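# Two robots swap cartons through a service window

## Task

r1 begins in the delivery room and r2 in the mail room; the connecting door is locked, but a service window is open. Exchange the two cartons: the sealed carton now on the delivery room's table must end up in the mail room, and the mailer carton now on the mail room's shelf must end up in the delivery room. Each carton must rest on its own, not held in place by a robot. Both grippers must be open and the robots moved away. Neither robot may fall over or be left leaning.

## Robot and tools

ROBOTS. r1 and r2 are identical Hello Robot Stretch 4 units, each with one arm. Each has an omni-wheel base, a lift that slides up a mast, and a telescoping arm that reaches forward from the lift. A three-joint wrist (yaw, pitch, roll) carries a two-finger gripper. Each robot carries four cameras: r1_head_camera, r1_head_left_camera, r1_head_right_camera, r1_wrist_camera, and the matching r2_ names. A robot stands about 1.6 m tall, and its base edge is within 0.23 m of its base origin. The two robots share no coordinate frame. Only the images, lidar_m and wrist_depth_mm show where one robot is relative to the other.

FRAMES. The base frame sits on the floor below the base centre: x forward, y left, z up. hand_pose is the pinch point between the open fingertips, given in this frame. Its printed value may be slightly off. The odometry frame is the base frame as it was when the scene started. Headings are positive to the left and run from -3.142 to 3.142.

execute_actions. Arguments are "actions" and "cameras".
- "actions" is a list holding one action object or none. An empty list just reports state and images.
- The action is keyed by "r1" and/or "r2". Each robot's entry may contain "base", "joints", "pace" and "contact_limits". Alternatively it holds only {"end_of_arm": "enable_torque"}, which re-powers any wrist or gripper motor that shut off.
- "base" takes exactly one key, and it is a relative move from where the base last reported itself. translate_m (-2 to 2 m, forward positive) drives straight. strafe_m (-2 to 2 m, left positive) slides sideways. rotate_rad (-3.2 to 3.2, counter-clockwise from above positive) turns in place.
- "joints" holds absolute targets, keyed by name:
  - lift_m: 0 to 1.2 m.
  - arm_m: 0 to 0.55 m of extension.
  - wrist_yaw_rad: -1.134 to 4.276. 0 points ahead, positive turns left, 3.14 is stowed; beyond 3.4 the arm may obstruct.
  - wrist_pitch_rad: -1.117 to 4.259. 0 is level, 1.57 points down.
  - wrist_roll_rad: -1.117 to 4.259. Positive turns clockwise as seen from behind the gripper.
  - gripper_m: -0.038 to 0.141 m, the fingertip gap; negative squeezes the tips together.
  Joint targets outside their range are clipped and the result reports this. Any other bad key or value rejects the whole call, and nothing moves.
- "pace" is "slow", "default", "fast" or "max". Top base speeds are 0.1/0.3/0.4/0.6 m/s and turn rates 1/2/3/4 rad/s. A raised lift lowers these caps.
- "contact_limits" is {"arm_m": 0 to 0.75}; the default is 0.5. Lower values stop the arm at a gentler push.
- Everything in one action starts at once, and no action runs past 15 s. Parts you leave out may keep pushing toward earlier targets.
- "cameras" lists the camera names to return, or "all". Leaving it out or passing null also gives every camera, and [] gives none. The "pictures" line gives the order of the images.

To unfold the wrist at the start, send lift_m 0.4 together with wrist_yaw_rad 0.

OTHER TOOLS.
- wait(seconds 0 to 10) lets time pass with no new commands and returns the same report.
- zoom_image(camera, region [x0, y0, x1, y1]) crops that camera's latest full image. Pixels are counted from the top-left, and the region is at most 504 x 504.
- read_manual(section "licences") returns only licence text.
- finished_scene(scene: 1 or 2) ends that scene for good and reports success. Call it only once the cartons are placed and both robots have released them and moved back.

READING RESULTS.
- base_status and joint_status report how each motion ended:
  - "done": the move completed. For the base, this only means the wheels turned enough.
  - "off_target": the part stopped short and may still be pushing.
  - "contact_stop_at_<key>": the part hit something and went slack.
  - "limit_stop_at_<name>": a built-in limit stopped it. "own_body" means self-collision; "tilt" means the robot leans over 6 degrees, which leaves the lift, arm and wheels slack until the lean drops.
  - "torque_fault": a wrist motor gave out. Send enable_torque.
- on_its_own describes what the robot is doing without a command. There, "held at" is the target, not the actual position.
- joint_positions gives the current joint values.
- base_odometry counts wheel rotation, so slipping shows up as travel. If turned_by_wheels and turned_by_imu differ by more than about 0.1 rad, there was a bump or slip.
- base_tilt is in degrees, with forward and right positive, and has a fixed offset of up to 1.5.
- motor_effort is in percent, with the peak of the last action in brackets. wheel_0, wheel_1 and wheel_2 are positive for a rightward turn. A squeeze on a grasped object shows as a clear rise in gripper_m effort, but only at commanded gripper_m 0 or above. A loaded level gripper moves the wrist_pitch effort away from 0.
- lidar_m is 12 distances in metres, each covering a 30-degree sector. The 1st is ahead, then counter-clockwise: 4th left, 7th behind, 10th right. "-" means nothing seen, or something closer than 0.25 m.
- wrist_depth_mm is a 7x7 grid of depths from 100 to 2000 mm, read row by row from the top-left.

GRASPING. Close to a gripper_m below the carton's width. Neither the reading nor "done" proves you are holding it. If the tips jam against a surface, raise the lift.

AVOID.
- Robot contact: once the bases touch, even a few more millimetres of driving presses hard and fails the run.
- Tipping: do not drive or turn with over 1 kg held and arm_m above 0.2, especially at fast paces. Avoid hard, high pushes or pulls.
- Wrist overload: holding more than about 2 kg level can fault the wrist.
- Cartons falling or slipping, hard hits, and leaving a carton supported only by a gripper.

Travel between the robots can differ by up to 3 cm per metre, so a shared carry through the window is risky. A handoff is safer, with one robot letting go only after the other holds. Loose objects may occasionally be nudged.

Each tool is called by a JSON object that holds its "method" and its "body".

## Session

{"method": "execute_actions", "body": {"actions": []}}

Scene clock: 0.00 s.
r1.base_odometry: x=+0.000 y=+0.000 heading=+0.000 (m, m, rad; r1's odometry frame)
r1.turned_by_wheels: +0.000 (rad since the last result)
r1.turned_by_imu: +0.000 (rad since the last result)
r1.base_tilt: forward=-0.3 right=-0.6 (deg)
r1.lidar_m: 1.24 1.84 1.10 0.83 0.77 0.84 1.09 1.04 1.11 1.64 3.46 1.25
r1.base_status: not commanded
r1.joint_positions: lift_m=+0.296 arm_m=-0.003 wrist_yaw_rad=+3.138 wrist_pitch_rad=+0.005 wrist_roll_rad=-0.013 gripper_m=+0.057
r1.joint_status: not commanded
r1.motor_effort: lift_m=+20 arm_m=-1 wrist_yaw_rad=+1 wrist_pitch_rad=-5 wrist_roll_rad=-1 gripper_m=-3 wheel_0=+0 wheel_1=+0 wheel_2=+0 (%)
r1.hand_pose: x=-0.1199 y=+0.0884 z=+0.4729 quat_wxyz=(+0.002, -0.002, -0.007, +1.000) (m; r1's base frame)
r1.wrist_depth_mm: - 136 1255 1397 1118 842 707 / - 134 1229 1430 1138 854 715 / - 132 210 1397 1118 878 723 / 117 140 1229 1430 1160 878 732 / 976 1118 1229 1397 1118 891 723 / 991 1098 202 1366 206 878 741 / 1008 1060 1098 112 1060 854 732
r2.base_odometry: x=+0.000 y=+0.000 heading=+0.000 (m, m, rad; r2's odometry frame)
r2.turned_by_wheels: +0.000 (rad since the last result)
r2.turned_by_imu: +0.000 (rad since the last result)
r2.base_tilt: forward=+0.1 right=+0.5 (deg)
r2.lidar_m: 2.49 1.83 1.11 1.06 1.12 1.86 2.21 2.31 3.12 2.56 3.14 2.61
r2.base_status: not commanded
r2.joint_positions: lift_m=+0.243 arm_m=+0.001 wrist_yaw_rad=+3.094 wrist_pitch_rad=+0.017 wrist_roll_rad=-0.006 gripper_m=+0.057
r2.joint_status: not commanded
r2.motor_effort: lift_m=+19 arm_m=+0 wrist_yaw_rad=-1 wrist_pitch_rad=-7 wrist_roll_rad=+0 gripper_m=-5 wheel_0=+0 wheel_1=+0 wheel_2=+0 (%)
r2.hand_pose: x=-0.1120 y=+0.1011 z=+0.4163 quat_wxyz=(+0.024, -0.009, -0.003, +1.000) (m; r2's base frame)
r2.wrist_depth_mm: - 144 - - - - 1756 / - 121 187 - - - 1756 / - 132 187 - - - 1756 / 128 144 - - - - 1808 / - - - - - - 1661 / 1366 1537 196 1576 200 1708 1576 / 991 991 1060 111 1078 1118 1160
pictures: r1_head_camera, r1_head_left_camera, r1_head_right_camera, r1_wrist_camera, r2_head_camera, r2_head_left_camera, r2_head_right_camera, r2_wrist_camera
Images, in order (width x height): r1_head_camera 420x560, r1_head_left_camera 420x672, r1_head_right_camera 420x672, r1_wrist_camera 616x392, r2_head_camera 420x560, r2_head_left_camera 420x672, r2_head_right_camera 420x672, r2_wrist_camera 616x392.

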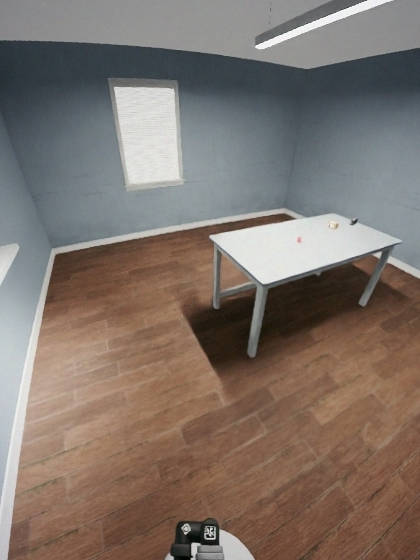

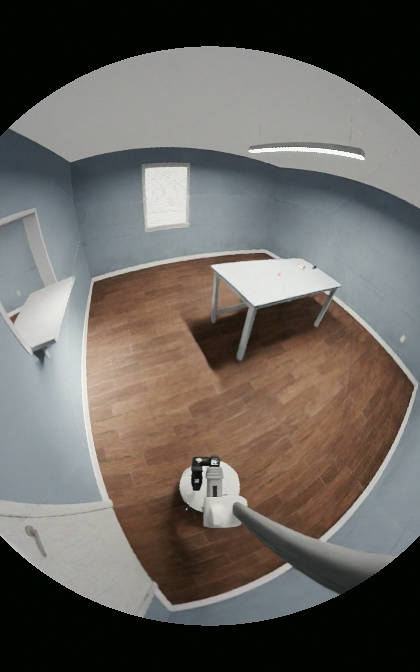

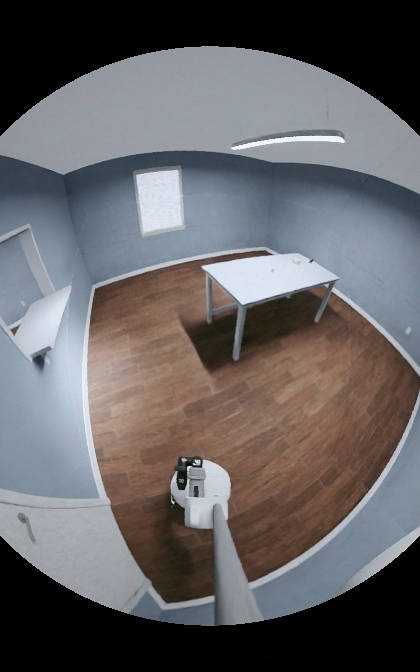

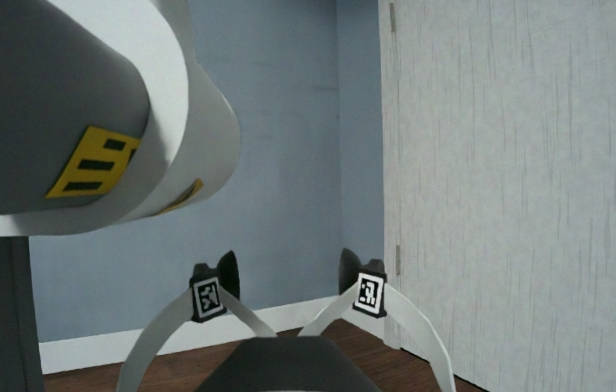

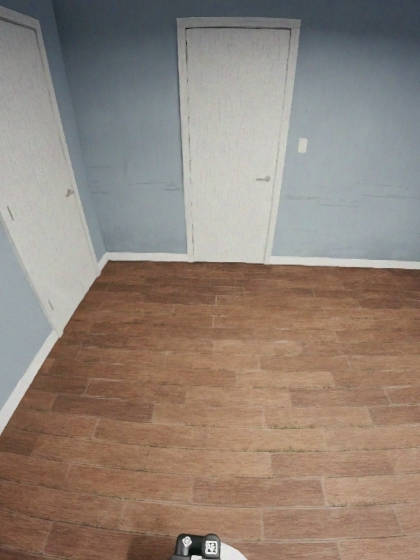

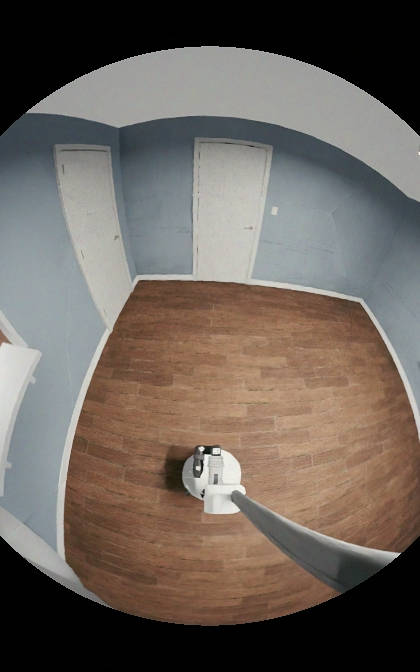

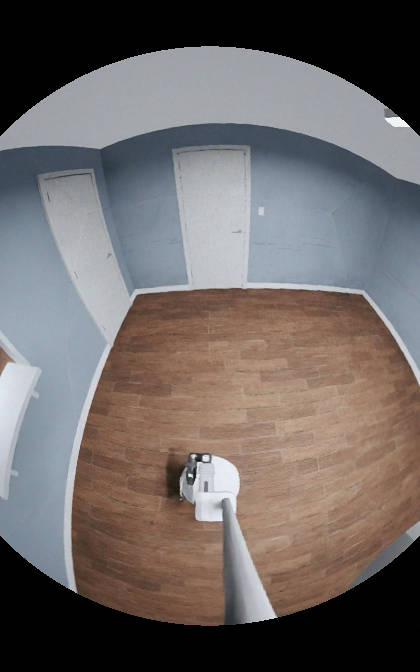

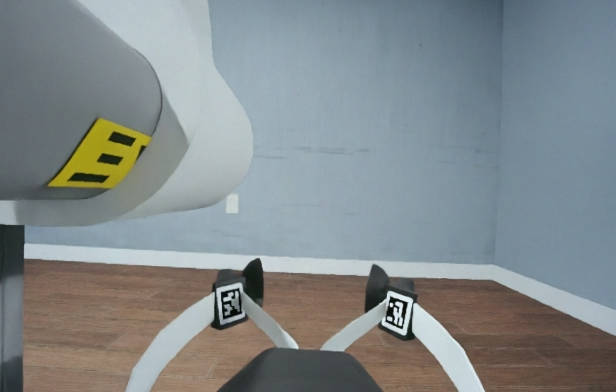

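{"method": "execute_actions", "body": {"actions": [{"r1":{"base":{"rotate_rad":0.48},"pace":"fast"},"r2":{"base":{"rotate_rad":-1.56},"pace":"fast"}}], "cameras": []}}

{"method": "execute_actions", "body": {"actions": [{"r1":{"base":{"strafe_m":-1.85},"joints":{"lift_m":0.75,"wrist_yaw_rad":0,"wrist_pitch_rad":0.3,"gripper_m":0.14},"pace":"max"},"r2":{"base":{"translate_m":1.9},"joints":{"lift_m":0.75,"wrist_yaw_rad":0,"wrist_pitch_rad":0.3,"gripper_m":0.14},"pace":"max"}}], "cameras": ["r1_head_camera","r1_wrist_camera","r2_head_camera","r2_wrist_camera"]}}

Scene clock: 2.07 s.
r1.base_odometry: x=+0.000 y=+0.000 heading=+0.480 (m, m, rad; r1's odometry frame)
r1.turned_by_wheels: +0.480 (rad since the last result)
r1.turned_by_imu: +0.476 (rad since the last result)
r1.base_tilt: forward=-0.3 right=-0.6 (deg)
r1.lidar_m: 2.86 1.14 0.84 0.74 0.84 1.10 1.06 1.12 1.56 3.46 1.29 1.20
r1.base_status: done
r1.joint_positions: lift_m=+0.296 arm_m=-0.003 wrist_yaw_rad=+3.138 wrist_pitch_rad=+0.005 wrist_roll_rad=-0.013 gripper_m=+0.057
r1.joint_status: not commanded
r1.motor_effort: lift_m=+20(20) arm_m=-1(0) wrist_yaw_rad=+1(1) wrist_pitch_rad=-5(4) wrist_roll_rad=+0(1) gripper_m=-7(2) wheel_0=-3(13) wheel_1=-2(11) wheel_2=+0(12) (%)
r1.hand_pose: x=-0.1199 y=+0.0884 z=+0.4729 quat_wxyz=(+0.002, -0.002, -0.007, +1.000) (m; r1's base frame)
r1.wrist_depth_mm: - 137 1182 1182 1229 1205 1042 / - 134 1182 1182 1182 1205 1042 / - 132 210 1160 1182 1205 1042 / 117 139 1205 1182 1205 1205 1060 / 1160 1205 1182 1205 1205 1205 1078 / 1205 1229 201 1229 206 1229 1042 / 1118 1078 1098 112 1078 1060 1008
r2.base_odometry: x=+0.000 y=+0.000 heading=-1.560 (m, m, rad; r2's odometry frame)
r2.turned_by_wheels: -1.560 (rad since the last result)
r2.turned_by_imu: -1.575 (rad since the last result)
r2.base_tilt: forward=+0.2 right=+0.6 (deg)
r2.lidar_m: 2.55 3.15 2.63 2.51 1.78 1.09 1.05 1.13 1.89 2.21 2.32 3.11
r2.base_status: done
r2.joint_positions: lift_m=+0.243 arm_m=+0.001 wrist_yaw_rad=+3.094 wrist_pitch_rad=+0.017 wrist_roll_rad=-0.006 gripper_m=+0.057
r2.joint_status: not commanded
r2.motor_effort: lift_m=+19(19) arm_m=+0(0) wrist_yaw_rad=-1(0) wrist_pitch_rad=-7(7) wrist_roll_rad=+1(1) gripper_m=-4(4) wheel_0=-1(4) wheel_1=-2(7) wheel_2=-2(5) (%)
r2.hand_pose: x=-0.1120 y=+0.1011 z=+0.4163 quat_wxyz=(+0.024, -0.009, -0.003, +1.000) (m; r2's base frame)
r2.wrist_depth_mm: - 144 - - - 1397 1430 / - 121 187 1336 1430 1366 1397 / - 132 186 1397 1430 1430 1366 / 128 145 1336 1366 1430 1430 1430 / 1397 1430 1430 1430 1430 1397 1430 / 1336 1397 197 1464 200 1397 1430 / 991 991 1060 111 1098 1098 1160
pictures: none
No camera images: the call's "cameras" was empty. Leave "cameras" out to get every camera's image.

Scene clock: 6.87 s.
r1.base_odometry: x=+0.854 y=-1.641 heading=+0.480 (m, m, rad; r1's odometry frame)
r1.turned_by_wheels: +0.000 (rad since the last result)
r1.turned_by_imu: +0.000 (rad since the last result)
r1.base_tilt: forward=-0.3 right=-0.6 (deg)
r1.lidar_m: 0.84 0.91 1.30 2.66 1.57 1.14 1.11 1.17 1.64 1.59 1.68 0.89
r1.base_status: done
r1.joint_positions: lift_m=+0.750 arm_m=-0.003 wrist_yaw_rad=+0.000 wrist_pitch_rad=+0.302 wrist_roll_rad=-0.013 gripper_m=+0.140
r1.joint_status: all done
r1.motor_effort: lift_m=+21(26) arm_m=-1(0) wrist_yaw_rad=+1(5) wrist_pitch_rad=-3(2) wrist_roll_rad=+0(1) gripper_m=+1(2) wheel_0=-1(17) wheel_1=+0(19) wheel_2=+0(0) (%)
r1.hand_pose: x=+0.4437 y=-0.0874 z=+0.8423 quat_wxyz=(+0.989, -0.007, +0.150, +0.001) (m; r1's base frame)
r1.wrist_depth_mm: - - - - - - - / - - - - - - - / 1138 1098 1042 1025 1042 - - / 707 707 715 715 723 723 - / 1921 - - - - 1708 - / 1537 1430 1397 1618 1430 1499 1576 / 1308 1255 1255 112 1308 1281 1281
r2.base_odometry: x=+0.020 y=-1.900 heading=-1.561 (m, m, rad; r2's odometry frame)
r2.turned_by_wheels: +0.000 (rad since the last result)
r2.turned_by_imu: -0.006 (rad since the last result)
r2.base_tilt: forward=+0.2 right=+0.6 (deg)
r2.lidar_m: 0.66 0.68 1.61 2.50 2.63 3.29 3.23 3.16 2.34 2.26 1.56 0.69
r2.base_status: done
r2.joint_positions: lift_m=+0.750 arm_m=+0.001 wrist_yaw_rad=+0.000 wrist_pitch_rad=+0.302 wrist_roll_rad=-0.006 gripper_m=+0.140
r2.joint_status: all done
r2.motor_effort: lift_m=+21(28) arm_m=+0(0) wrist_yaw_rad=-1(8) wrist_pitch_rad=-6(5) wrist_roll_rad=+1(1) gripper_m=-1(3) wheel_0=-2(7) wheel_1=-2(6) wheel_2=+0(12) (%)
r2.hand_pose: x=+0.4474 y=-0.0873 z=+0.8421 quat_wxyz=(+0.989, -0.003, +0.151, +0.001) (m; r2's base frame)
r2.wrist_depth_mm: 842 820 809 809 798 798 778 / 878 866 854 842 831 820 809 / 904 904 891 878 878 866 854 / 654 621 668 683 715 891 904 / 488 477 480 469 480 488 917 / 1060 1008 1008 1008 469 209 976 / 1118 1060 1078 111 1042 1025 1008
pictures: r1_head_camera, r1_wrist_camera, r2_head_camera, r2_wrist_camera
Images, in order (width x height): r1_head_camera 420x560, r1_wrist_camera 616x392, r2_head_camera 420x560, r2_wrist_camera 616x392.

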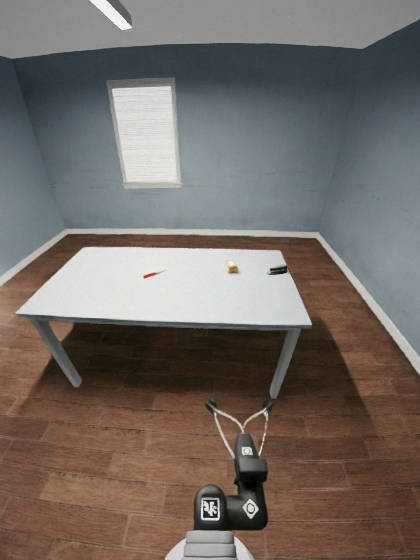

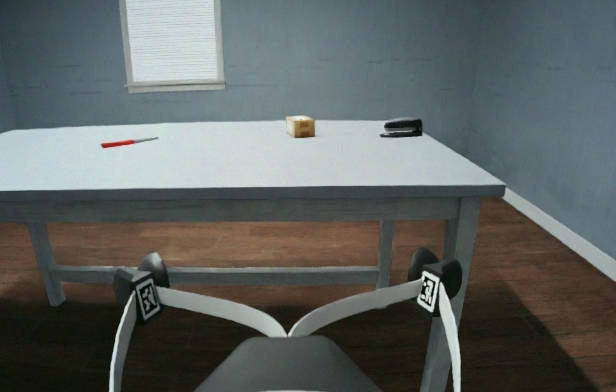

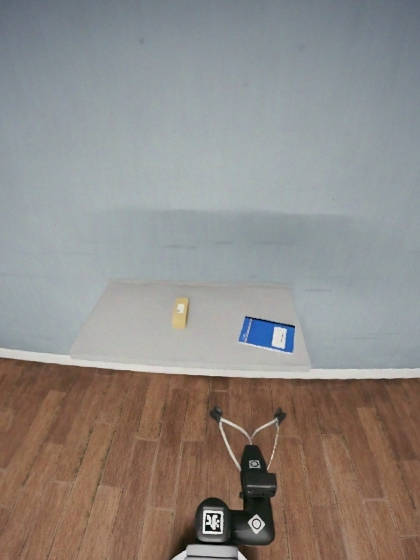

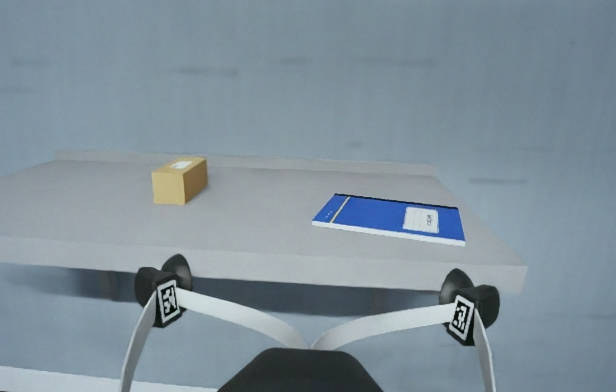

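{"method": "execute_actions", "body": {"actions": [{"r1":{"base":{"translate_m":0.45},"joints":{"lift_m":0.72,"arm_m":0.3},"pace":"fast"},"r2":{"base":{"strafe_m":0.24},"joints":{"lift_m":0.72,"arm_m":0.3},"pace":"fast"}}], "cameras": ["r1_wrist_camera","r2_wrist_camera"]}}

Scene clock: 10.60 s.
r1.base_odometry: x=+1.253 y=-1.433 heading=+0.480 (m, m, rad; r1's odometry frame)
r1.turned_by_wheels: +0.001 (rad since the last result)
r1.turned_by_imu: -0.001 (rad since the last result)
r1.base_tilt: forward=-0.3 right=-0.6 (deg)
r1.lidar_m: 0.39 0.45 0.62 2.52 2.22 1.61 1.57 1.65 1.68 1.62 0.56 0.43
r1.base_status: done
r1.joint_positions: lift_m=+0.720 arm_m=+0.299 wrist_yaw_rad=+0.000 wrist_pitch_rad=+0.302 wrist_roll_rad=-0.013 gripper_m=+0.140
r1.joint_status: all done
r1.motor_effort: lift_m=+17(19) arm_m=+6(6) wrist_yaw_rad=+0(2) wrist_pitch_rad=-5(6) wrist_roll_rad=+0(0) gripper_m=-1(2) wheel_0=+3(11) wheel_1=+3(9) wheel_2=+2(10) (%)
r1.hand_pose: x=+0.7454 y=-0.0874 z=+0.8126 quat_wxyz=(+0.989, -0.007, +0.150, +0.001) (m; r1's base frame)
r1.wrist_depth_mm: - - - - - - - / - - - - - - - / - - - - - - - / 521 521 512 397 512 512 530 / 357 362 364 338 345 357 355 / 272 250 256 279 253 263 270 / 226 222 225 112 232 225 -
r2.base_odometry: x=+0.260 y=-1.898 heading=-1.561 (m, m, rad; r2's odometry frame)
r2.turned_by_wheels: +0.000 (rad since the last result)
r2.turned_by_imu: -0.002 (rad since the last result)
r2.base_tilt: forward=+0.2 right=+0.6 (deg)
r2.lidar_m: 0.65 0.68 1.62 2.25 2.36 3.26 3.22 3.33 2.58 2.49 1.56 0.69
r2.base_status: done
r2.joint_positions: lift_m=+0.720 arm_m=+0.299 wrist_yaw_rad=+0.000 wrist_pitch_rad=+0.302 wrist_roll_rad=-0.006 gripper_m=+0.140
r2.joint_status: all done
r2.motor_effort: lift_m=+16(19) arm_m=+6(4) wrist_yaw_rad=-2(0) wrist_pitch_rad=-6(7) wrist_roll_rad=+0(2) gripper_m=+0(1) wheel_0=-1(8) wheel_1=-2(11) wheel_2=+0(1) (%)
r2.hand_pose: x=+0.7452 y=-0.0873 z=+0.8126 quat_wxyz=(+0.989, -0.003, +0.151, +0.001) (m; r2's base frame)
r2.wrist_depth_mm: 564 554 539 535 530 530 521 / 580 569 564 559 554 549 539 / 615 597 585 591 580 564 569 / 549 559 569 539 585 580 574 / 375 382 389 317 402 413 413 / 283 268 270 301 301 210 307 / 234 235 239 111 242 243 254
pictures: r1_wrist_camera, r2_wrist_camera
Images, in order (width x height): r1_wrist_camera 616x392, r2_wrist_camera 616x392.

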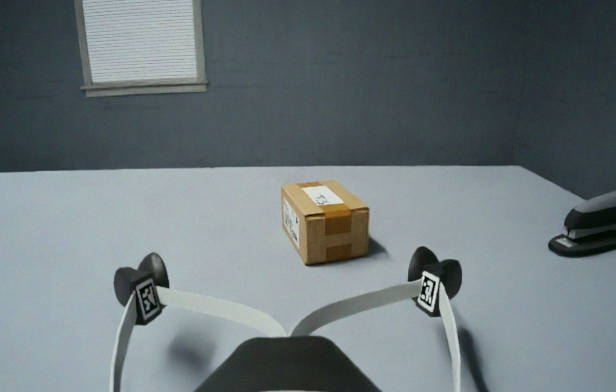

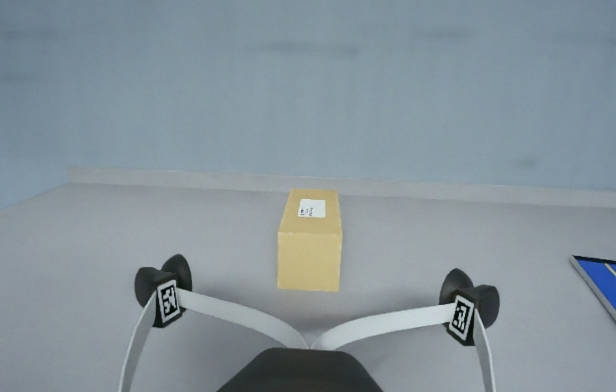

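{"method": "execute_actions", "body": {"actions": [{"r1":{"base":{"strafe_m":-0.095},"joints":{"lift_m":0.70,"arm_m":0.435,"wrist_yaw_rad":0.2}},"r2":{"joints":{"lift_m":0.698,"arm_m":0.44}}}], "cameras": ["r1_wrist_camera","r2_wrist_camera"]}}

{"method": "execute_actions", "body": {"actions": [{"r1":{"joints":{"gripper_m":0.02}},"r2":{"joints":{"gripper_m":0.015}}}], "cameras": []}}

{"method": "execute_actions", "body": {"actions": [{"r1":{"joints":{"lift_m":0.74}},"r2":{"joints":{"lift_m":0.74}}}], "cameras": ["r1_wrist_camera","r2_wrist_camera"]}}

Scene clock: 12.27 s.
r1.base_odometry: x=+1.297 y=-1.517 heading=+0.480 (m, m, rad; r1's odometry frame)
r1.turned_by_wheels: +0.000 (rad since the last result)
r1.turned_by_imu: +0.000 (rad since the last result)
r1.base_tilt: forward=-0.3 right=-0.6 (deg)
r1.lidar_m: 0.39 0.44 0.63 2.60 2.17 1.63 1.57 1.64 1.57 1.52 1.60 0.41
r1.base_status: done
r1.joint_positions: lift_m=+0.700 arm_m=+0.434 wrist_yaw_rad=+0.200 wrist_pitch_rad=+0.302 wrist_roll_rad=-0.013 gripper_m=+0.140
r1.joint_status: all done
r1.motor_effort: lift_m=+17(18) arm_m=+5(5) wrist_yaw_rad=+0(5) wrist_pitch_rad=-4(7) wrist_roll_rad=+0(1) gripper_m=-2(4) wheel_0=+4(11) wheel_1=-3(12) wheel_2=+0(1) (%)
r1.hand_pose: x=+0.8922 y=-0.0309 z=+0.7926 quat_wxyz=(+0.984, -0.022, +0.149, +0.100) (m; r1's base frame)
r1.wrist_depth_mm: - - - - - - - / - - - - - - - / - - - - - - - / 462 459 459 449 452 449 445 / 319 317 285 229 320 315 312 / 241 220 186 183 223 232 238 / 200 196 198 111 204 197 -
r2.base_odometry: x=+0.260 y=-1.898 heading=-1.561 (m, m, rad; r2's odometry frame)
r2.turned_by_wheels: +0.000 (rad since the last result)
r2.turned_by_imu: +0.000 (rad since the last result)
r2.base_tilt: forward=+0.2 right=+0.6 (deg)
r2.lidar_m: 0.66 0.69 1.63 2.25 2.37 3.27 3.24 3.32 2.58 2.49 1.57 0.69
r2.base_status: not commanded
r2.joint_positions: lift_m=+0.698 arm_m=+0.439 wrist_yaw_rad=+0.000 wrist_pitch_rad=+0.302 wrist_roll_rad=-0.006 gripper_m=+0.140
r2.joint_status: all done
r2.motor_effort: lift_m=+15(18) arm_m=+6(7) wrist_yaw_rad=-1(1) wrist_pitch_rad=-6(6) wrist_roll_rad=+1(1) gripper_m=-1(1) wheel_0=-1(1) wheel_1=-2(2) wheel_2=+0(0) (%)
r2.hand_pose: x=+0.8852 y=-0.0874 z=+0.7906 quat_wxyz=(+0.989, -0.003, +0.151, +0.000) (m; r2's base frame)
r2.wrist_depth_mm: 424 424 415 410 402 402 397 / 442 439 433 433 421 413 410 / 459 459 449 445 439 436 433 / 466 462 455 455 445 449 439 / 324 332 338 226 353 355 362 / 248 233 234 176 264 211 267 / 204 203 206 111 211 212 216
pictures: r1_wrist_camera, r2_wrist_camera
Images, in order (width x height): r1_wrist_camera 616x392, r2_wrist_camera 616x392.

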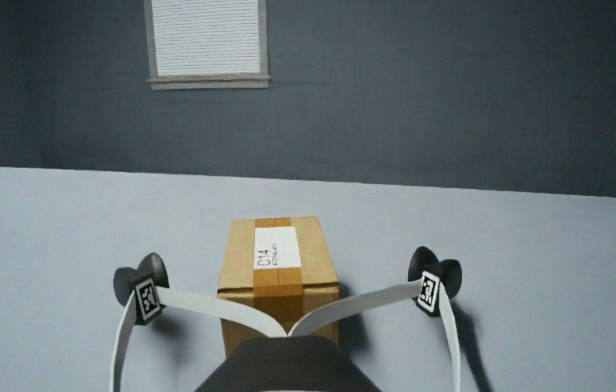

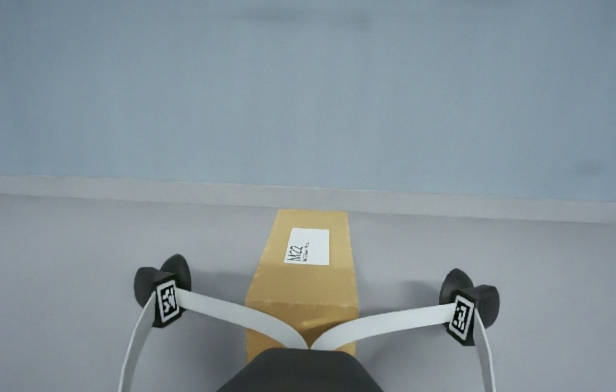

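Scene clock: 14.50 s.
r1.base_odometry: x=+1.297 y=-1.517 heading=+0.480 (m, m, rad; r1's odometry frame)
r1.turned_by_wheels: +0.000 (rad since the last result)
r1.turned_by_imu: +0.000 (rad since the last result)
r1.base_tilt: forward=-0.3 right=-0.6 (deg)
r1.lidar_m: 0.38 0.42 0.60 2.63 2.15 1.61 1.56 1.66 1.57 1.52 1.60 0.41
r1.base_status: not commanded
r1.joint_positions: lift_m=+0.700 arm_m=+0.434 wrist_yaw_rad=+0.200 wrist_pitch_rad=+0.303 wrist_roll_rad=-0.013 gripper_m=+0.020
r1.joint_status: all done
r1.motor_effort: lift_m=+17(17) arm_m=+6(6) wrist_yaw_rad=+0(0) wrist_pitch_rad=-7(8) wrist_roll_rad=+0(0) gripper_m=-21(18) wheel_0=+4(4) wheel_1=-3(3) wheel_2=+0(0) (%)
r1.hand_pose: x=+0.8922 y=-0.0310 z=+0.7925 quat_wxyz=(+0.984, -0.022, +0.149, +0.100) (m; r1's base frame)
r1.wrist_depth_mm: - - - - - - - / - - - - - - - / - - - - - - - / 455 452 452 449 452 445 442 / 315 319 301 206 317 314 309 / 240 232 185 174 191 239 237 / 200 188 196 112 197 193 -
r2.base_odometry: x=+0.260 y=-1.898 heading=-1.561 (m, m, rad; r2's odometry frame)
r2.turned_by_wheels: +0.000 (rad since the last result)
r2.turned_by_imu: -0.001 (rad since the last result)
r2.base_tilt: forward=+0.2 right=+0.6 (deg)
r2.lidar_m: 0.66 0.69 1.64 2.26 2.35 3.27 3.24 3.34 2.58 2.50 1.55 0.69
r2.base_status: not commanded
r2.joint_positions: lift_m=+0.698 arm_m=+0.439 wrist_yaw_rad=+0.000 wrist_pitch_rad=+0.303 wrist_roll_rad=-0.006 gripper_m=+0.016
r2.joint_status: all done
r2.motor_effort: lift_m=+15(15) arm_m=+6(6) wrist_yaw_rad=-1(1) wrist_pitch_rad=-9(9) wrist_roll_rad=+1(0) gripper_m=-25(25) wheel_0=-1(1) wheel_1=-1(2) wheel_2=+0(0) (%)
r2.hand_pose: x=+0.8851 y=-0.0874 z=+0.7904 quat_wxyz=(+0.989, -0.003, +0.151, +0.000) (m; r2's base frame)
r2.wrist_depth_mm: 427 418 413 413 407 402 397 / 439 439 436 430 424 415 410 / 462 459 452 449 439 433 427 / 469 462 452 455 449 445 442 / 322 332 340 219 351 355 357 / 247 251 187 167 184 264 265 / 203 196 205 111 201 202 216
pictures: none
No camera images: the call's "cameras" was empty. Leave "cameras" out to get every camera's image.

Scene clock: 15.53 s.
r1.base_odometry: x=+1.297 y=-1.517 heading=+0.480 (m, m, rad; r1's odometry frame)
r1.turned_by_wheels: +0.000 (rad since the last result)
r1.turned_by_imu: +0.000 (rad since the last result)
r1.base_tilt: forward=-0.3 right=-0.6 (deg)
r1.lidar_m: 0.39 0.44 0.62 2.60 2.18 1.64 1.58 1.67 1.57 1.49 1.58 0.41
r1.base_status: not commanded
r1.joint_positions: lift_m=+0.740 arm_m=+0.434 wrist_yaw_rad=+0.200 wrist_pitch_rad=+0.303 wrist_roll_rad=-0.013 gripper_m=+0.020
r1.joint_status: all done
r1.motor_effort: lift_m=+23(24) arm_m=+6(6) wrist_yaw_rad=+1(0) wrist_pitch_rad=-7(5) wrist_roll_rad=+0(0) gripper_m=-21(17) wheel_0=+4(4) wheel_1=-4(3) wheel_2=+0(0) (%)
r1.hand_pose: x=+0.8921 y=-0.0310 z=+0.8319 quat_wxyz=(+0.983, -0.022, +0.149, +0.100) (m; r1's base frame)
r1.wrist_depth_mm: - - - - - - - / - - - - - - - / - - - - - - - / 569 - - - - - - / 399 402 377 207 399 394 389 / 303 293 185 173 192 301 297 / 251 238 248 112 249 245 -
r2.base_odometry: x=+0.260 y=-1.898 heading=-1.561 (m, m, rad; r2's odometry frame)
r2.turned_by_wheels: +0.000 (rad since the last result)
r2.turned_by_imu: +0.000 (rad since the last result)
r2.base_tilt: forward=+0.2 right=+0.5 (deg)
r2.lidar_m: 0.65 0.70 1.62 2.26 2.37 3.27 3.23 3.33 2.58 2.48 1.59 0.70
r2.base_status: not commanded
r2.joint_positions: lift_m=+0.740 arm_m=+0.439 wrist_yaw_rad=+0.000 wrist_pitch_rad=+0.304 wrist_roll_rad=-0.006 gripper_m=+0.016
r2.joint_status: all done
r2.motor_effort: lift_m=+23(25) arm_m=+6(7) wrist_yaw_rad=-1(1) wrist_pitch_rad=-9(9) wrist_roll_rad=+1(1) gripper_m=-26(24) wheel_0=-1(1) wheel_1=-1(2) wheel_2=+0(0) (%)
r2.hand_pose: x=+0.8851 y=-0.0874 z=+0.8317 quat_wxyz=(+0.989, -0.003, +0.151, +0.000) (m; r2's base frame)
r2.wrist_depth_mm: 424 421 415 410 404 399 397 / 442 439 433 433 424 415 410 / 462 459 452 445 439 433 424 / 480 473 469 462 459 452 449 / 415 427 430 220 445 452 455 / 314 320 188 167 183 338 340 / 258 250 263 111 257 258 274
pictures: r1_wrist_camera, r2_wrist_camera
Images, in order (width x height): r1_wrist_camera 616x392, r2_wrist_camera 616x392.

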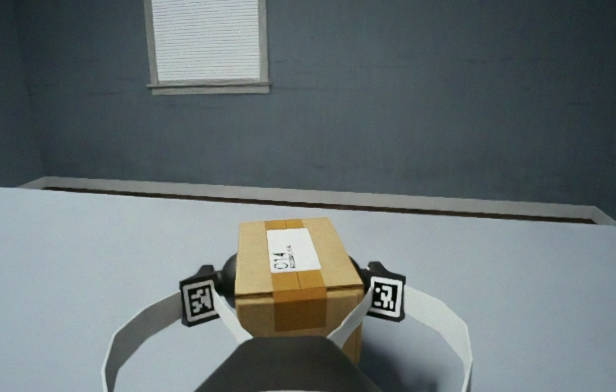

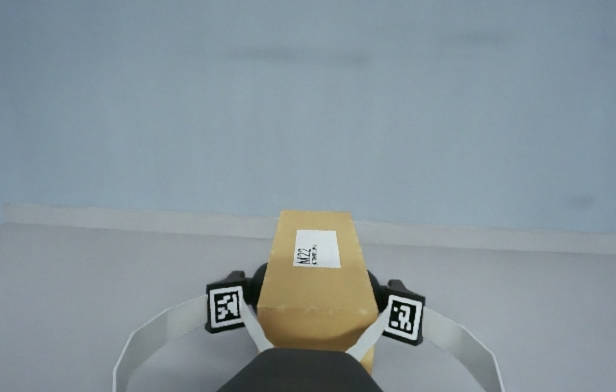

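{"method": "execute_actions", "body": {"actions": [{"r1":{"base":{"strafe_m":1.9},"joints":{"lift_m":0.93,"arm_m":0.0,"wrist_yaw_rad":0},"pace":"max"},"r2":{"base":{"translate_m":-2},"joints":{"lift_m":0.93,"arm_m":0},"pace":"max"}}], "cameras": []}}

{"method": "execute_actions", "body": {"actions": [{"r1":{"base":{"rotate_rad":1.61}},"r2":{"base":{"rotate_rad":3.09}}}], "cameras": []}}

{"method": "execute_actions", "body": {"actions": [{"r1":{"base":{"strafe_m":-0.55},"pace":"fast"},"r2":{"base":{"strafe_m":0.35},"joints":{"arm_m":0.35},"pace":"fast"}}], "cameras": ["r1_head_camera","r2_head_camera"]}}

Scene clock: 25.37 s.
r1.base_odometry: x=+0.419 y=+0.168 heading=+0.480 (m, m, rad; r1's odometry frame)
r1.turned_by_wheels: +0.000 (rad since the last result)
r1.turned_by_imu: -0.002 (rad since the last result)
r1.base_tilt: forward=-0.3 right=-0.6 (deg)
r1.lidar_m: 2.94 0.86 0.84 0.82 0.89 1.24 1.49 1.58 2.25 1.70 0.90 1.14
r1.base_status: done
r1.joint_positions: lift_m=+0.930 arm_m=+0.001 wrist_yaw_rad=+0.000 wrist_pitch_rad=+0.303 wrist_roll_rad=-0.013 gripper_m=+0.020
r1.joint_status: all done
r1.motor_effort: lift_m=+23(25) arm_m=-6(8) wrist_yaw_rad=+0(6) wrist_pitch_rad=-9(10) wrist_roll_rad=+0(0) gripper_m=-22(21) wheel_0=-2(14) wheel_1=+1(15) wheel_2=+0(3) (%)
r1.hand_pose: x=+0.4473 y=-0.0874 z=+1.0218 quat_wxyz=(+0.988, -0.007, +0.151, +0.001) (m; r1's base frame)
r1.wrist_depth_mm: 1397 1983 - - - - - / 1366 - - - - - - / 1281 - - - - - - / 1430 - - - - - - / 1397 - - 206 - - 1078 / 1366 1708 185 173 191 1863 1661 / 1366 1464 1499 112 1499 1430 1499
r2.base_odometry: x=+0.240 y=+0.102 heading=-1.561 (m, m, rad; r2's odometry frame)
r2.turned_by_wheels: +0.000 (rad since the last result)
r2.turned_by_imu: +0.003 (rad since the last result)
r2.base_tilt: forward=+0.2 right=+0.5 (deg)
r2.lidar_m: 2.66 3.20 2.36 2.28 1.64 1.23 0.96 1.02 1.73 2.44 2.56 3.22
r2.base_status: done
r2.joint_positions: lift_m=+0.930 arm_m=+0.002 wrist_yaw_rad=+0.000 wrist_pitch_rad=+0.304 wrist_roll_rad=-0.006 gripper_m=+0.016
r2.joint_status: all done
r2.motor_effort: lift_m=+22(24) arm_m=-6(6) wrist_yaw_rad=+0(2) wrist_pitch_rad=-10(11) wrist_roll_rad=+0(1) gripper_m=-25(26) wheel_0=+1(7) wheel_1=+1(3) wheel_2=+0(11) (%)
r2.hand_pose: x=+0.4482 y=-0.0875 z=+1.0217 quat_wxyz=(+0.988, -0.003, +0.151, +0.000) (m; r2's base frame)
r2.wrist_depth_mm: - - - - - - - / - - - - - - - / - - - - - - - / - - - - - - - / - - - 219 - - - / 1921 1921 187 167 183 - - / 1576 1464 1576 111 1537 1537 1618
pictures: none
No camera images: the call's "cameras" was empty. Leave "cameras" out to get every camera's image.

Scene clock: 28.37 s.
r1.base_odometry: x=+0.419 y=+0.168 heading=+2.089 (m, m, rad; r1's odometry frame)
r1.turned_by_wheels: +1.609 (rad since the last result)
r1.turned_by_imu: +1.598 (rad since the last result)
r1.base_tilt: forward=-0.3 right=-0.5 (deg)
r1.lidar_m: 0.84 0.89 1.33 1.50 1.64 2.39 1.48 0.89 1.18 2.53 0.84 0.86
r1.base_status: done
r1.joint_positions: lift_m=+0.930 arm_m=+0.001 wrist_yaw_rad=+0.000 wrist_pitch_rad=+0.303 wrist_roll_rad=-0.013 gripper_m=+0.020
r1.joint_status: not commanded
r1.motor_effort: lift_m=+22(23) arm_m=-6(6) wrist_yaw_rad=+0(0) wrist_pitch_rad=-9(9) wrist_roll_rad=+0(0) gripper_m=-23(22) wheel_0=-4(9) wheel_1=-3(8) wheel_2=-2(4) (%)
r1.hand_pose: x=+0.4473 y=-0.0874 z=+1.0219 quat_wxyz=(+0.989, -0.007, +0.151, +0.001) (m; r1's base frame)
r1.wrist_depth_mm: 559 574 569 564 554 549 544 / 580 597 597 585 585 580 569 / 609 640 627 621 615 615 597 / 654 661 647 654 647 647 640 / 699 707 691 207 676 683 676 / 732 741 186 174 192 715 715 / 788 768 788 111 768 750 759
r2.base_odometry: x=+0.240 y=+0.103 heading=+1.529 (m, m, rad; r2's odometry frame)
r2.turned_by_wheels: +3.090 (rad since the last result)
r2.turned_by_imu: +3.117 (rad since the last result)
r2.base_tilt: forward=+0.1 right=+0.6 (deg)
r2.lidar_m: 0.96 0.99 1.63 2.45 2.55 3.28 3.14 3.20 2.42 2.27 1.74 1.26
r2.base_status: done
r2.joint_positions: lift_m=+0.930 arm_m=+0.002 wrist_yaw_rad=+0.000 wrist_pitch_rad=+0.304 wrist_roll_rad=-0.006 gripper_m=+0.016
r2.joint_status: not commanded
r2.motor_effort: lift_m=+22(22) arm_m=-6(6) wrist_yaw_rad=-1(0) wrist_pitch_rad=-8(10) wrist_roll_rad=+1(1) gripper_m=-24(27) wheel_0=-2(6) wheel_1=-1(9) wheel_2=+1(10) (%)
r2.hand_pose: x=+0.4483 y=-0.0874 z=+1.0218 quat_wxyz=(+0.989, -0.003, +0.151, +0.001) (m; r2's base frame)
r2.wrist_depth_mm: - - - - 854 878 891 / - - - - 917 917 917 / 1229 - - - 960 946 946 / 854 854 809 809 1008 991 991 / 1060 1042 1060 218 1025 1042 1060 / 1098 1060 187 167 183 1118 1098 / 1160 1118 1182 111 1138 1138 1160
pictures: none
No camera images: the call's "cameras" was empty. Leave "cameras" out to get every camera's image.

Scene clock: 31.13 s.
r1.base_odometry: x=+0.897 y=+0.440 heading=+2.089 (m, m, rad; r1's odometry frame)
r1.turned_by_wheels: +0.000 (rad since the last result)
r1.turned_by_imu: +0.000 (rad since the last result)
r1.base_tilt: forward=-0.3 right=-0.6 (deg)
r1.lidar_m: 0.56 0.85 1.24 2.04 2.20 3.23 0.79 0.86 2.70 2.41 0.74 0.60
r1.base_status: done
r1.joint_positions: lift_m=+0.930 arm_m=+0.001 wrist_yaw_rad=+0.000 wrist_pitch_rad=+0.303 wrist_roll_rad=-0.013 gripper_m=+0.020
r1.joint_status: not commanded
r1.motor_effort: lift_m=+22(22) arm_m=-6(6) wrist_yaw_rad=+1(1) wrist_pitch_rad=-9(9) wrist_roll_rad=+0(0) gripper_m=-18(25) wheel_0=+2(13) wheel_1=-3(13) wheel_2=+0(6) (%)
r1.hand_pose: x=+0.4473 y=-0.0874 z=+1.0219 quat_wxyz=(+0.989, -0.007, +0.151, +0.001) (m; r1's base frame)
r1.wrist_depth_mm: 525 530 521 - - - - / 559 559 544 - - - - / 591 580 574 - - - - / 615 615 609 676 723 723 741 / 668 654 627 207 517 512 500 / 699 683 185 174 191 407 404 / 750 732 732 112 699 707 699
r2.base_odometry: x=-0.110 y=+0.117 heading=+1.529 (m, m, rad; r2's odometry frame)
r2.turned_by_wheels: +0.000 (rad since the last result)
r2.turned_by_imu: -0.002 (rad since the last result)
r2.base_tilt: forward=+0.2 right=+0.6 (deg)
r2.lidar_m: 0.85 0.98 1.60 2.10 2.18 2.87 3.17 3.22 2.79 2.62 1.74 1.00
r2.base_status: done
r2.joint_positions: lift_m=+0.930 arm_m=+0.349 wrist_yaw_rad=+0.000 wrist_pitch_rad=+0.304 wrist_roll_rad=-0.006 gripper_m=+0.016
r2.joint_status: all done
r2.motor_effort: lift_m=+21(21) arm_m=+6(9) wrist_yaw_rad=-1(2) wrist_pitch_rad=-9(10) wrist_roll_rad=+0(1) gripper_m=-25(25) wheel_0=+0(10) wheel_1=-1(11) wheel_2=+1(2) (%)
r2.hand_pose: x=+0.7951 y=-0.0873 z=+1.0218 quat_wxyz=(+0.989, -0.003, +0.151, +0.001) (m; r2's base frame)
r2.wrist_depth_mm: 647 - - - - - - / 634 - - - - - 699 / 654 - - - - - 676 / 654 778 788 831 866 866 676 / 525 539 554 219 574 574 580 / 430 430 187 167 185 436 430 / 723 715 715 111 723 707 715
pictures: r1_head_camera, r2_head_camera
Images, in order (width x height): r1_head_camera 420x560, r2_head_camera 420x560.

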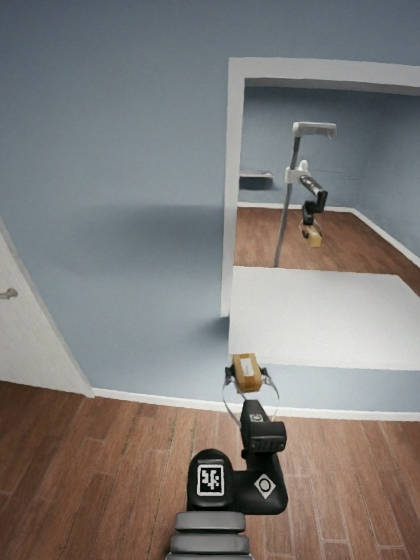

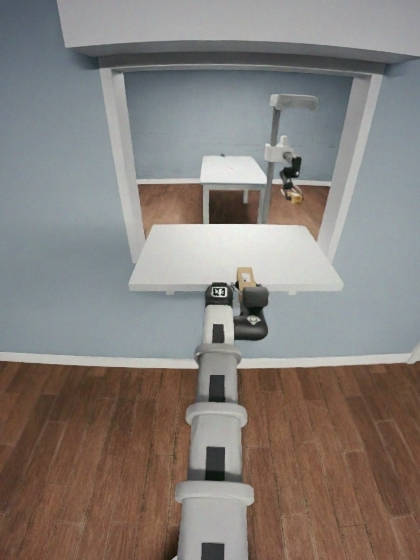

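{"method": "execute_actions", "body": {"actions": [{"r1":{"base":{"strafe_m":-0.24},"joints":{"lift_m":0.89},"pace":"fast"},"r2":{"base":{"strafe_m":0.15},"joints":{"lift_m":0.89},"pace":"fast"}}], "cameras": []}}

{"method": "execute_actions", "body": {"actions": [{"r1":{"joints":{"arm_m":0.41,"lift_m":0.87},"pace":"fast"},"r2":{"base":{"translate_m":0.37},"joints":{"arm_m":0.41,"lift_m":0.87},"pace":"fast"}}], "cameras": ["r1_head_camera","r2_head_camera"]}}

Scene clock: 33.20 s.
r1.base_odometry: x=+1.105 y=+0.559 heading=+2.089 (m, m, rad; r1's odometry frame)
r1.turned_by_wheels: +0.000 (rad since the last result)
r1.turned_by_imu: +0.000 (rad since the last result)
r1.base_tilt: forward=-0.4 right=-0.6 (deg)
r1.lidar_m: 0.53 0.58 1.24 2.28 2.50 0.84 0.81 0.88 2.48 2.35 0.77 0.55
r1.base_status: done
r1.joint_positions: lift_m=+0.890 arm_m=+0.001 wrist_yaw_rad=+0.000 wrist_pitch_rad=+0.303 wrist_roll_rad=-0.013 gripper_m=+0.020
r1.joint_status: all done
r1.motor_effort: lift_m=+18(21) arm_m=-6(6) wrist_yaw_rad=+1(1) wrist_pitch_rad=-8(11) wrist_roll_rad=+0(0) gripper_m=-24(22) wheel_0=+2(13) wheel_1=-3(13) wheel_2=+0(2) (%)
r1.hand_pose: x=+0.4472 y=-0.0874 z=+0.9822 quat_wxyz=(+0.989, -0.007, +0.151, +0.001) (m; r1's base frame)
r1.wrist_depth_mm: 512 564 - - - - - / 535 574 - - - - - / 559 585 - - - - - / 603 585 621 609 615 609 609 / 621 436 407 206 427 427 421 / 668 377 185 174 192 368 366 / 715 707 691 112 676 676 668
r2.base_odometry: x=-0.259 y=+0.123 heading=+1.529 (m, m, rad; r2's odometry frame)
r2.turned_by_wheels: +0.000 (rad since the last result)
r2.turned_by_imu: -0.001 (rad since the last result)
r2.base_tilt: forward=+0.2 right=+0.6 (deg)
r2.lidar_m: 0.93 1.22 1.59 1.96 2.01 2.69 3.15 3.21 2.93 2.77 1.74 0.99
r2.base_status: done
r2.joint_positions: lift_m=+0.890 arm_m=+0.349 wrist_yaw_rad=+0.000 wrist_pitch_rad=+0.304 wrist_roll_rad=-0.006 gripper_m=+0.016
r2.joint_status: all done
r2.motor_effort: lift_m=+16(23) arm_m=+6(6) wrist_yaw_rad=-1(1) wrist_pitch_rad=-10(10) wrist_roll_rad=+1(1) gripper_m=-25(25) wheel_0=+0(10) wheel_1=-1(11) wheel_2=+1(2) (%)
r2.hand_pose: x=+0.7951 y=-0.0874 z=+0.9822 quat_wxyz=(+0.988, -0.003, +0.151, +0.000) (m; r2's base frame)
r2.wrist_depth_mm: 539 634 - - - - - / 564 647 - - 1397 - - / 591 654 - - - - - / 621 615 668 691 707 732 759 / 496 449 459 220 477 484 484 / 668 410 187 167 184 413 418 / 715 707 715 111 699 683 715
pictures: none
No camera images: the call's "cameras" was empty. Leave "cameras" out to get every camera's image.

Scene clock: 35.60 s.
r1.base_odometry: x=+1.105 y=+0.559 heading=+2.089 (m, m, rad; r1's odometry frame)
r1.turned_by_wheels: +0.000 (rad since the last result)
r1.turned_by_imu: +0.000 (rad since the last result)
r1.base_tilt: forward=-0.3 right=-0.6 (deg)
r1.lidar_m: 0.54 0.59 1.23 2.30 2.44 0.83 0.82 0.90 2.48 2.38 0.73 0.58
r1.base_status: not commanded
r1.joint_positions: lift_m=+0.870 arm_m=+0.409 wrist_yaw_rad=+0.000 wrist_pitch_rad=+0.303 wrist_roll_rad=-0.013 gripper_m=+0.020
r1.joint_status: all done
r1.motor_effort: lift_m=+18(17) arm_m=+6(6) wrist_yaw_rad=+0(1) wrist_pitch_rad=-9(10) wrist_roll_rad=+0(0) gripper_m=-21(22) wheel_0=+1(1) wheel_1=-3(3) wheel_2=+0(0) (%)
r1.hand_pose: x=+0.8553 y=-0.0873 z=+0.9623 quat_wxyz=(+0.989, -0.007, +0.151, +0.001) (m; r1's base frame)
r1.wrist_depth_mm: - - - - - 991 609 / - - - - - - - / - - - - - - - / - - - - 1281 - - / - 384 366 207 387 382 377 / 290 279 185 173 191 290 289 / 242 228 239 112 237 234 -
r2.base_odometry: x=-0.244 y=+0.493 heading=+1.529 (m, m, rad; r2's odometry frame)
r2.turned_by_wheels: +0.000 (rad since the last result)
r2.turned_by_imu: -0.002 (rad since the last result)
r2.base_tilt: forward=+0.1 right=+0.6 (deg)
r2.lidar_m: 0.56 0.58 1.11 1.96 2.02 2.71 3.56 3.62 2.91 2.76 0.86 0.61
r2.base_status: done
r2.joint_positions: lift_m=+0.870 arm_m=+0.409 wrist_yaw_rad=+0.000 wrist_pitch_rad=+0.304 wrist_roll_rad=-0.006 gripper_m=+0.016
r2.joint_status: all done
r2.motor_effort: lift_m=+16(20) arm_m=+6(7) wrist_yaw_rad=-1(1) wrist_pitch_rad=-10(11) wrist_roll_rad=+0(0) gripper_m=-25(26) wheel_0=-1(7) wheel_1=+0(4) wheel_2=+0(10) (%)
r2.hand_pose: x=+0.8552 y=-0.0874 z=+0.9622 quat_wxyz=(+0.988, -0.003, +0.151, +0.001) (m; r2's base frame)
r2.wrist_depth_mm: - - - - - - - / - - - - - - 564 / - - - - - - 449 / - - - - - - - / 399 407 413 217 427 430 439 / 304 309 187 167 183 322 325 / 248 240 253 111 247 247 265
pictures: r1_head_camera, r2_head_camera
Images, in order (width x height): r1_head_camera 420x560, r2_head_camera 420x560.

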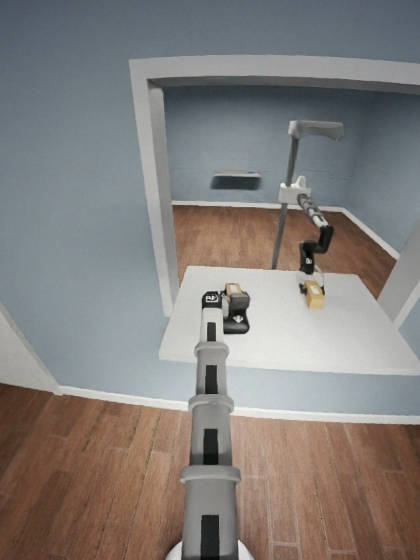

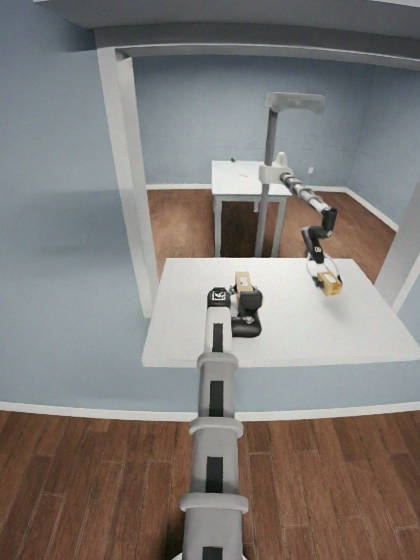

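{"method": "execute_actions", "body": {"actions": [{"r1":{"joints":{"lift_m":0.838}},"r2":{"joints":{"lift_m":0.836}}}], "cameras": []}}

{"method": "execute_actions", "body": {"actions": [{"r1":{"joints":{"gripper_m":0.1}},"r2":{"joints":{"gripper_m":0.1}}}], "cameras": []}}

{"method": "execute_actions", "body": {"actions": [{"r1":{"joints":{"arm_m":0.25,"gripper_m":0.13},"pace":"fast"},"r2":{"joints":{"arm_m":0.25,"gripper_m":0.13},"pace":"fast"}}], "cameras": []}}

{"method": "execute_actions", "body": {"actions": [{"r1":{"base":{"strafe_m":-0.35},"pace":"fast"},"r2":{"base":{"strafe_m":-0.36},"pace":"fast"}}], "cameras": ["r1_wrist_camera","r2_wrist_camera"]}}

Scene clock: 36.77 s.
r1.base_odometry: x=+1.105 y=+0.559 heading=+2.089 (m, m, rad; r1's odometry frame)
r1.turned_by_wheels: +0.000 (rad since the last result)
r1.turned_by_imu: +0.000 (rad since the last result)
r1.base_tilt: forward=-0.3 right=-0.5 (deg)
r1.lidar_m: 0.54 0.60 1.21 2.30 2.46 0.83 0.82 0.87 2.46 2.34 0.73 0.56
r1.base_status: not commanded
r1.joint_positions: lift_m=+0.838 arm_m=+0.409 wrist_yaw_rad=+0.000 wrist_pitch_rad=+0.303 wrist_roll_rad=-0.013 gripper_m=+0.020
r1.joint_status: all done
r1.motor_effort: lift_m=+17(17) arm_m=+6(6) wrist_yaw_rad=+0(0) wrist_pitch_rad=-6(7) wrist_roll_rad=+0(0) gripper_m=-24(21) wheel_0=+2(1) wheel_1=-3(3) wheel_2=+0(0) (%)
r1.hand_pose: x=+0.8553 y=-0.0874 z=+0.9304 quat_wxyz=(+0.989, -0.007, +0.151, +0.001) (m; r1's base frame)
r1.wrist_depth_mm: - - - - - 1008 603 / - - - - - - - / - - - - - - - / - 452 452 452 449 449 445 / 315 317 301 206 315 315 310 / 239 232 186 173 192 239 237 / 199 189 196 112 198 194 -
r2.base_odometry: x=-0.244 y=+0.493 heading=+1.529 (m, m, rad; r2's odometry frame)
r2.turned_by_wheels: +0.000 (rad since the last result)
r2.turned_by_imu: +0.000 (rad since the last result)
r2.base_tilt: forward=+0.2 right=+0.6 (deg)
r2.lidar_m: 0.55 0.58 1.08 1.97 2.01 2.68 3.57 3.63 2.89 2.77 0.85 0.60
r2.base_status: not commanded
r2.joint_positions: lift_m=+0.836 arm_m=+0.409 wrist_yaw_rad=+0.000 wrist_pitch_rad=+0.304 wrist_roll_rad=-0.006 gripper_m=+0.016
r2.joint_status: all done
r2.motor_effort: lift_m=+16(17) arm_m=+6(6) wrist_yaw_rad=-1(1) wrist_pitch_rad=-10(9) wrist_roll_rad=+2(1) gripper_m=-25(25) wheel_0=-1(1) wheel_1=+0(0) wheel_2=+0(0) (%)
r2.hand_pose: x=+0.8552 y=-0.0874 z=+0.9283 quat_wxyz=(+0.988, -0.003, +0.151, +0.001) (m; r2's base frame)
r2.wrist_depth_mm: - - - - - - - / - - - - - - 569 / - - - - - - 442 / - 480 496 500 517 530 492 / 325 332 338 219 349 355 355 / 246 252 187 167 184 265 265 / 202 195 206 111 202 202 215
pictures: none
No camera images: the call's "cameras" was empty. Leave "cameras" out to get every camera's image.

Scene clock: 38.43 s.
r1.base_odometry: x=+1.105 y=+0.559 heading=+2.089 (m, m, rad; r1's odometry frame)
r1.turned_by_wheels: +0.000 (rad since the last result)
r1.turned_by_imu: +0.000 (rad since the last result)
r1.base_tilt: forward=-0.3 right=-0.6 (deg)
r1.lidar_m: 0.54 0.62 1.23 2.29 2.47 0.81 0.80 0.89 2.47 2.34 0.75 0.56
r1.base_status: not commanded
r1.joint_positions: lift_m=+0.838 arm_m=+0.409 wrist_yaw_rad=+0.000 wrist_pitch_rad=+0.303 wrist_roll_rad=-0.013 gripper_m=+0.100
r1.joint_status: all done
r1.motor_effort: lift_m=+17(17) arm_m=+6(6) wrist_yaw_rad=+1(1) wrist_pitch_rad=-7(7) wrist_roll_rad=+0(0) gripper_m=-4(20) wheel_0=+1(2) wheel_1=-3(3) wheel_2=+0(0) (%)
r1.hand_pose: x=+0.8553 y=-0.0874 z=+0.9304 quat_wxyz=(+0.989, -0.007, +0.151, +0.001) (m; r1's base frame)
r1.wrist_depth_mm: - - - - - 991 609 / - - - - - - - / - - - - - - - / - 455 452 449 449 452 445 / 315 319 286 215 317 314 309 / 241 231 196 187 222 241 238 / 200 196 198 112 198 195 -
r2.base_odometry: x=-0.244 y=+0.493 heading=+1.529 (m, m, rad; r2's odometry frame)
r2.turned_by_wheels: +0.000 (rad since the last result)
r2.turned_by_imu: +0.000 (rad since the last result)
r2.base_tilt: forward=+0.1 right=+0.6 (deg)
r2.lidar_m: 0.57 0.58 1.11 1.95 2.03 2.70 3.56 3.64 2.89 2.77 0.85 0.59
r2.base_status: not commanded
r2.joint_positions: lift_m=+0.836 arm_m=+0.409 wrist_yaw_rad=+0.000 wrist_pitch_rad=+0.303 wrist_roll_rad=-0.006 gripper_m=+0.100
r2.joint_status: all done
r2.motor_effort: lift_m=+16(16) arm_m=+6(6) wrist_yaw_rad=-1(1) wrist_pitch_rad=-7(10) wrist_roll_rad=+0(0) gripper_m=-3(24) wheel_0=-1(1) wheel_1=+0(0) wheel_2=+0(0) (%)
r2.hand_pose: x=+0.8552 y=-0.0874 z=+0.9285 quat_wxyz=(+0.989, -0.003, +0.151, +0.001) (m; r2's base frame)
r2.wrist_depth_mm: - - - - - - - / - - - - - - 564 / - - - - 1921 - 449 / - 480 496 512 525 - 496 / 327 330 342 227 349 355 364 / 247 252 202 185 198 265 267 / 204 202 206 111 211 212 216
pictures: none
No camera images: the call's "cameras" was empty. Leave "cameras" out to get every camera's image.

Scene clock: 39.77 s.
r1.base_odometry: x=+1.105 y=+0.559 heading=+2.089 (m, m, rad; r1's odometry frame)
r1.turned_by_wheels: +0.000 (rad since the last result)
r1.turned_by_imu: +0.000 (rad since the last result)
r1.base_tilt: forward=-0.3 right=-0.6 (deg)
r1.lidar_m: 0.55 0.60 1.24 2.29 2.47 0.83 0.79 0.89 2.45 2.35 0.73 0.58
r1.base_status: not commanded
r1.joint_positions: lift_m=+0.838 arm_m=+0.251 wrist_yaw_rad=+0.000 wrist_pitch_rad=+0.303 wrist_roll_rad=-0.013 gripper_m=+0.130
r1.joint_status: all done
r1.motor_effort: lift_m=+17(17) arm_m=-6(6) wrist_yaw_rad=+1(0) wrist_pitch_rad=-7(8) wrist_roll_rad=+0(0) gripper_m=+1(7) wheel_0=+1(2) wheel_1=-3(3) wheel_2=+0(0) (%)
r1.hand_pose: x=+0.6973 y=-0.0875 z=+0.9305 quat_wxyz=(+0.989, -0.007, +0.151, +0.001) (m; r1's base frame)
r1.wrist_depth_mm: 377 - - - - 1160 - / 370 - - - - 741 - / 377 - - - - - - / 377 462 455 345 452 455 413 / 319 320 322 320 322 312 310 / 241 222 225 247 224 241 239 / 202 196 198 112 205 198 -
r2.base_odometry: x=-0.244 y=+0.493 heading=+1.529 (m, m, rad; r2's odometry frame)
r2.turned_by_wheels: +0.000 (rad since the last result)
r2.turned_by_imu: +0.000 (rad since the last result)
r2.base_tilt: forward=+0.2 right=+0.6 (deg)
r2.lidar_m: 0.57 0.60 1.09 1.97 2.03 2.68 3.56 3.63 2.90 2.76 0.85 0.62
r2.base_status: not commanded
r2.joint_positions: lift_m=+0.836 arm_m=+0.251 wrist_yaw_rad=+0.000 wrist_pitch_rad=+0.303 wrist_roll_rad=-0.006 gripper_m=+0.130
r2.joint_status: all done
r2.motor_effort: lift_m=+16(16) arm_m=-6(7) wrist_yaw_rad=+0(1) wrist_pitch_rad=-7(7) wrist_roll_rad=+1(1) gripper_m=+0(2) wheel_0=-1(1) wheel_1=+0(0) wheel_2=+0(0) (%)
r2.hand_pose: x=+0.6974 y=-0.0875 z=+0.9286 quat_wxyz=(+0.989, -0.003, +0.151, +0.000) (m; r2's base frame)
r2.wrist_depth_mm: - - - - - - - / - - - - - 759 - / - - - - - - - / 436 488 500 368 521 539 549 / 327 332 340 342 353 357 362 / 249 240 236 262 251 215 268 / 204 204 208 111 211 213 217
pictures: none
No camera images: the call's "cameras" was empty. Leave "cameras" out to get every camera's image.

Scene clock: 41.97 s.
r1.base_odometry: x=+1.409 y=+0.732 heading=+2.089 (m, m, rad; r1's odometry frame)
r1.turned_by_wheels: +0.000 (rad since the last result)
r1.turned_by_imu: +0.000 (rad since the last result)
r1.base_tilt: forward=-0.3 right=-0.6 (deg)
r1.lidar_m: 0.55 0.56 1.21 2.64 2.85 0.86 0.84 2.75 2.09 2.09 0.98 0.52
r1.base_status: done
r1.joint_positions: lift_m=+0.838 arm_m=+0.251 wrist_yaw_rad=+0.000 wrist_pitch_rad=+0.303 wrist_roll_rad=-0.013 gripper_m=+0.130
r1.joint_status: not commanded
r1.motor_effort: lift_m=+17(17) arm_m=-5(6) wrist_yaw_rad=+1(1) wrist_pitch_rad=-7(8) wrist_roll_rad=+0(0) gripper_m=-1(4) wheel_0=+3(16) wheel_1=-1(12) wheel_2=+0(2) (%)
r1.hand_pose: x=+0.6973 y=-0.0874 z=+0.9305 quat_wxyz=(+0.989, -0.007, +0.151, +0.001) (m; r1's base frame)
r1.wrist_depth_mm: - - 1205 - - - - / - 750 - - - - - / - - - - - - - / 459 455 418 387 455 452 413 / 317 320 294 306 320 317 312 / 241 220 226 247 224 240 240 / 201 196 198 112 204 199 -
r2.base_odometry: x=+0.116 y=+0.478 heading=+1.529 (m, m, rad; r2's odometry frame)
r2.turned_by_wheels: +0.000 (rad since the last result)
r2.turned_by_imu: +0.000 (rad since the last result)
r2.base_tilt: forward=+0.1 right=+0.5 (deg)
r2.lidar_m: 0.57 0.60 0.80 2.34 2.40 3.19 3.55 3.60 2.51 2.40 1.21 0.62
r2.base_status: done
r2.joint_positions: lift_m=+0.836 arm_m=+0.251 wrist_yaw_rad=+0.000 wrist_pitch_rad=+0.303 wrist_roll_rad=-0.006 gripper_m=+0.130
r2.joint_status: not commanded
r2.motor_effort: lift_m=+16(16) arm_m=-6(6) wrist_yaw_rad=+0(0) wrist_pitch_rad=-7(7) wrist_roll_rad=+0(1) gripper_m=+0(1) wheel_0=-2(7) wheel_1=+2(12) wheel_2=-1(1) (%)
r2.hand_pose: x=+0.6974 y=-0.0875 z=+0.9285 quat_wxyz=(+0.989, -0.003, +0.151, +0.000) (m; r2's base frame)
r2.wrist_depth_mm: - - - - - - 364 / - 741 - - - - 366 / 654 1255 - - - - 366 / 433 484 500 379 521 473 359 / 327 334 338 347 351 357 349 / 248 240 235 263 252 216 267 / 204 203 208 112 212 213 216
pictures: r1_wrist_camera, r2_wrist_camera
Images, in order (width x height): r1_wrist_camera 616x392, r2_wrist_camera 616x392.

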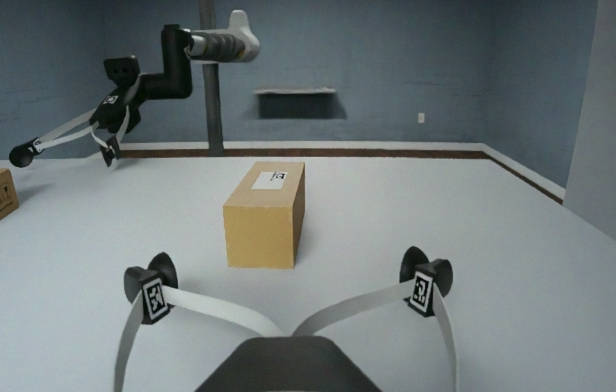

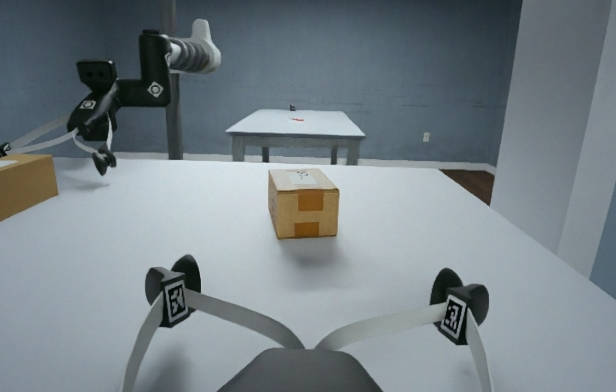

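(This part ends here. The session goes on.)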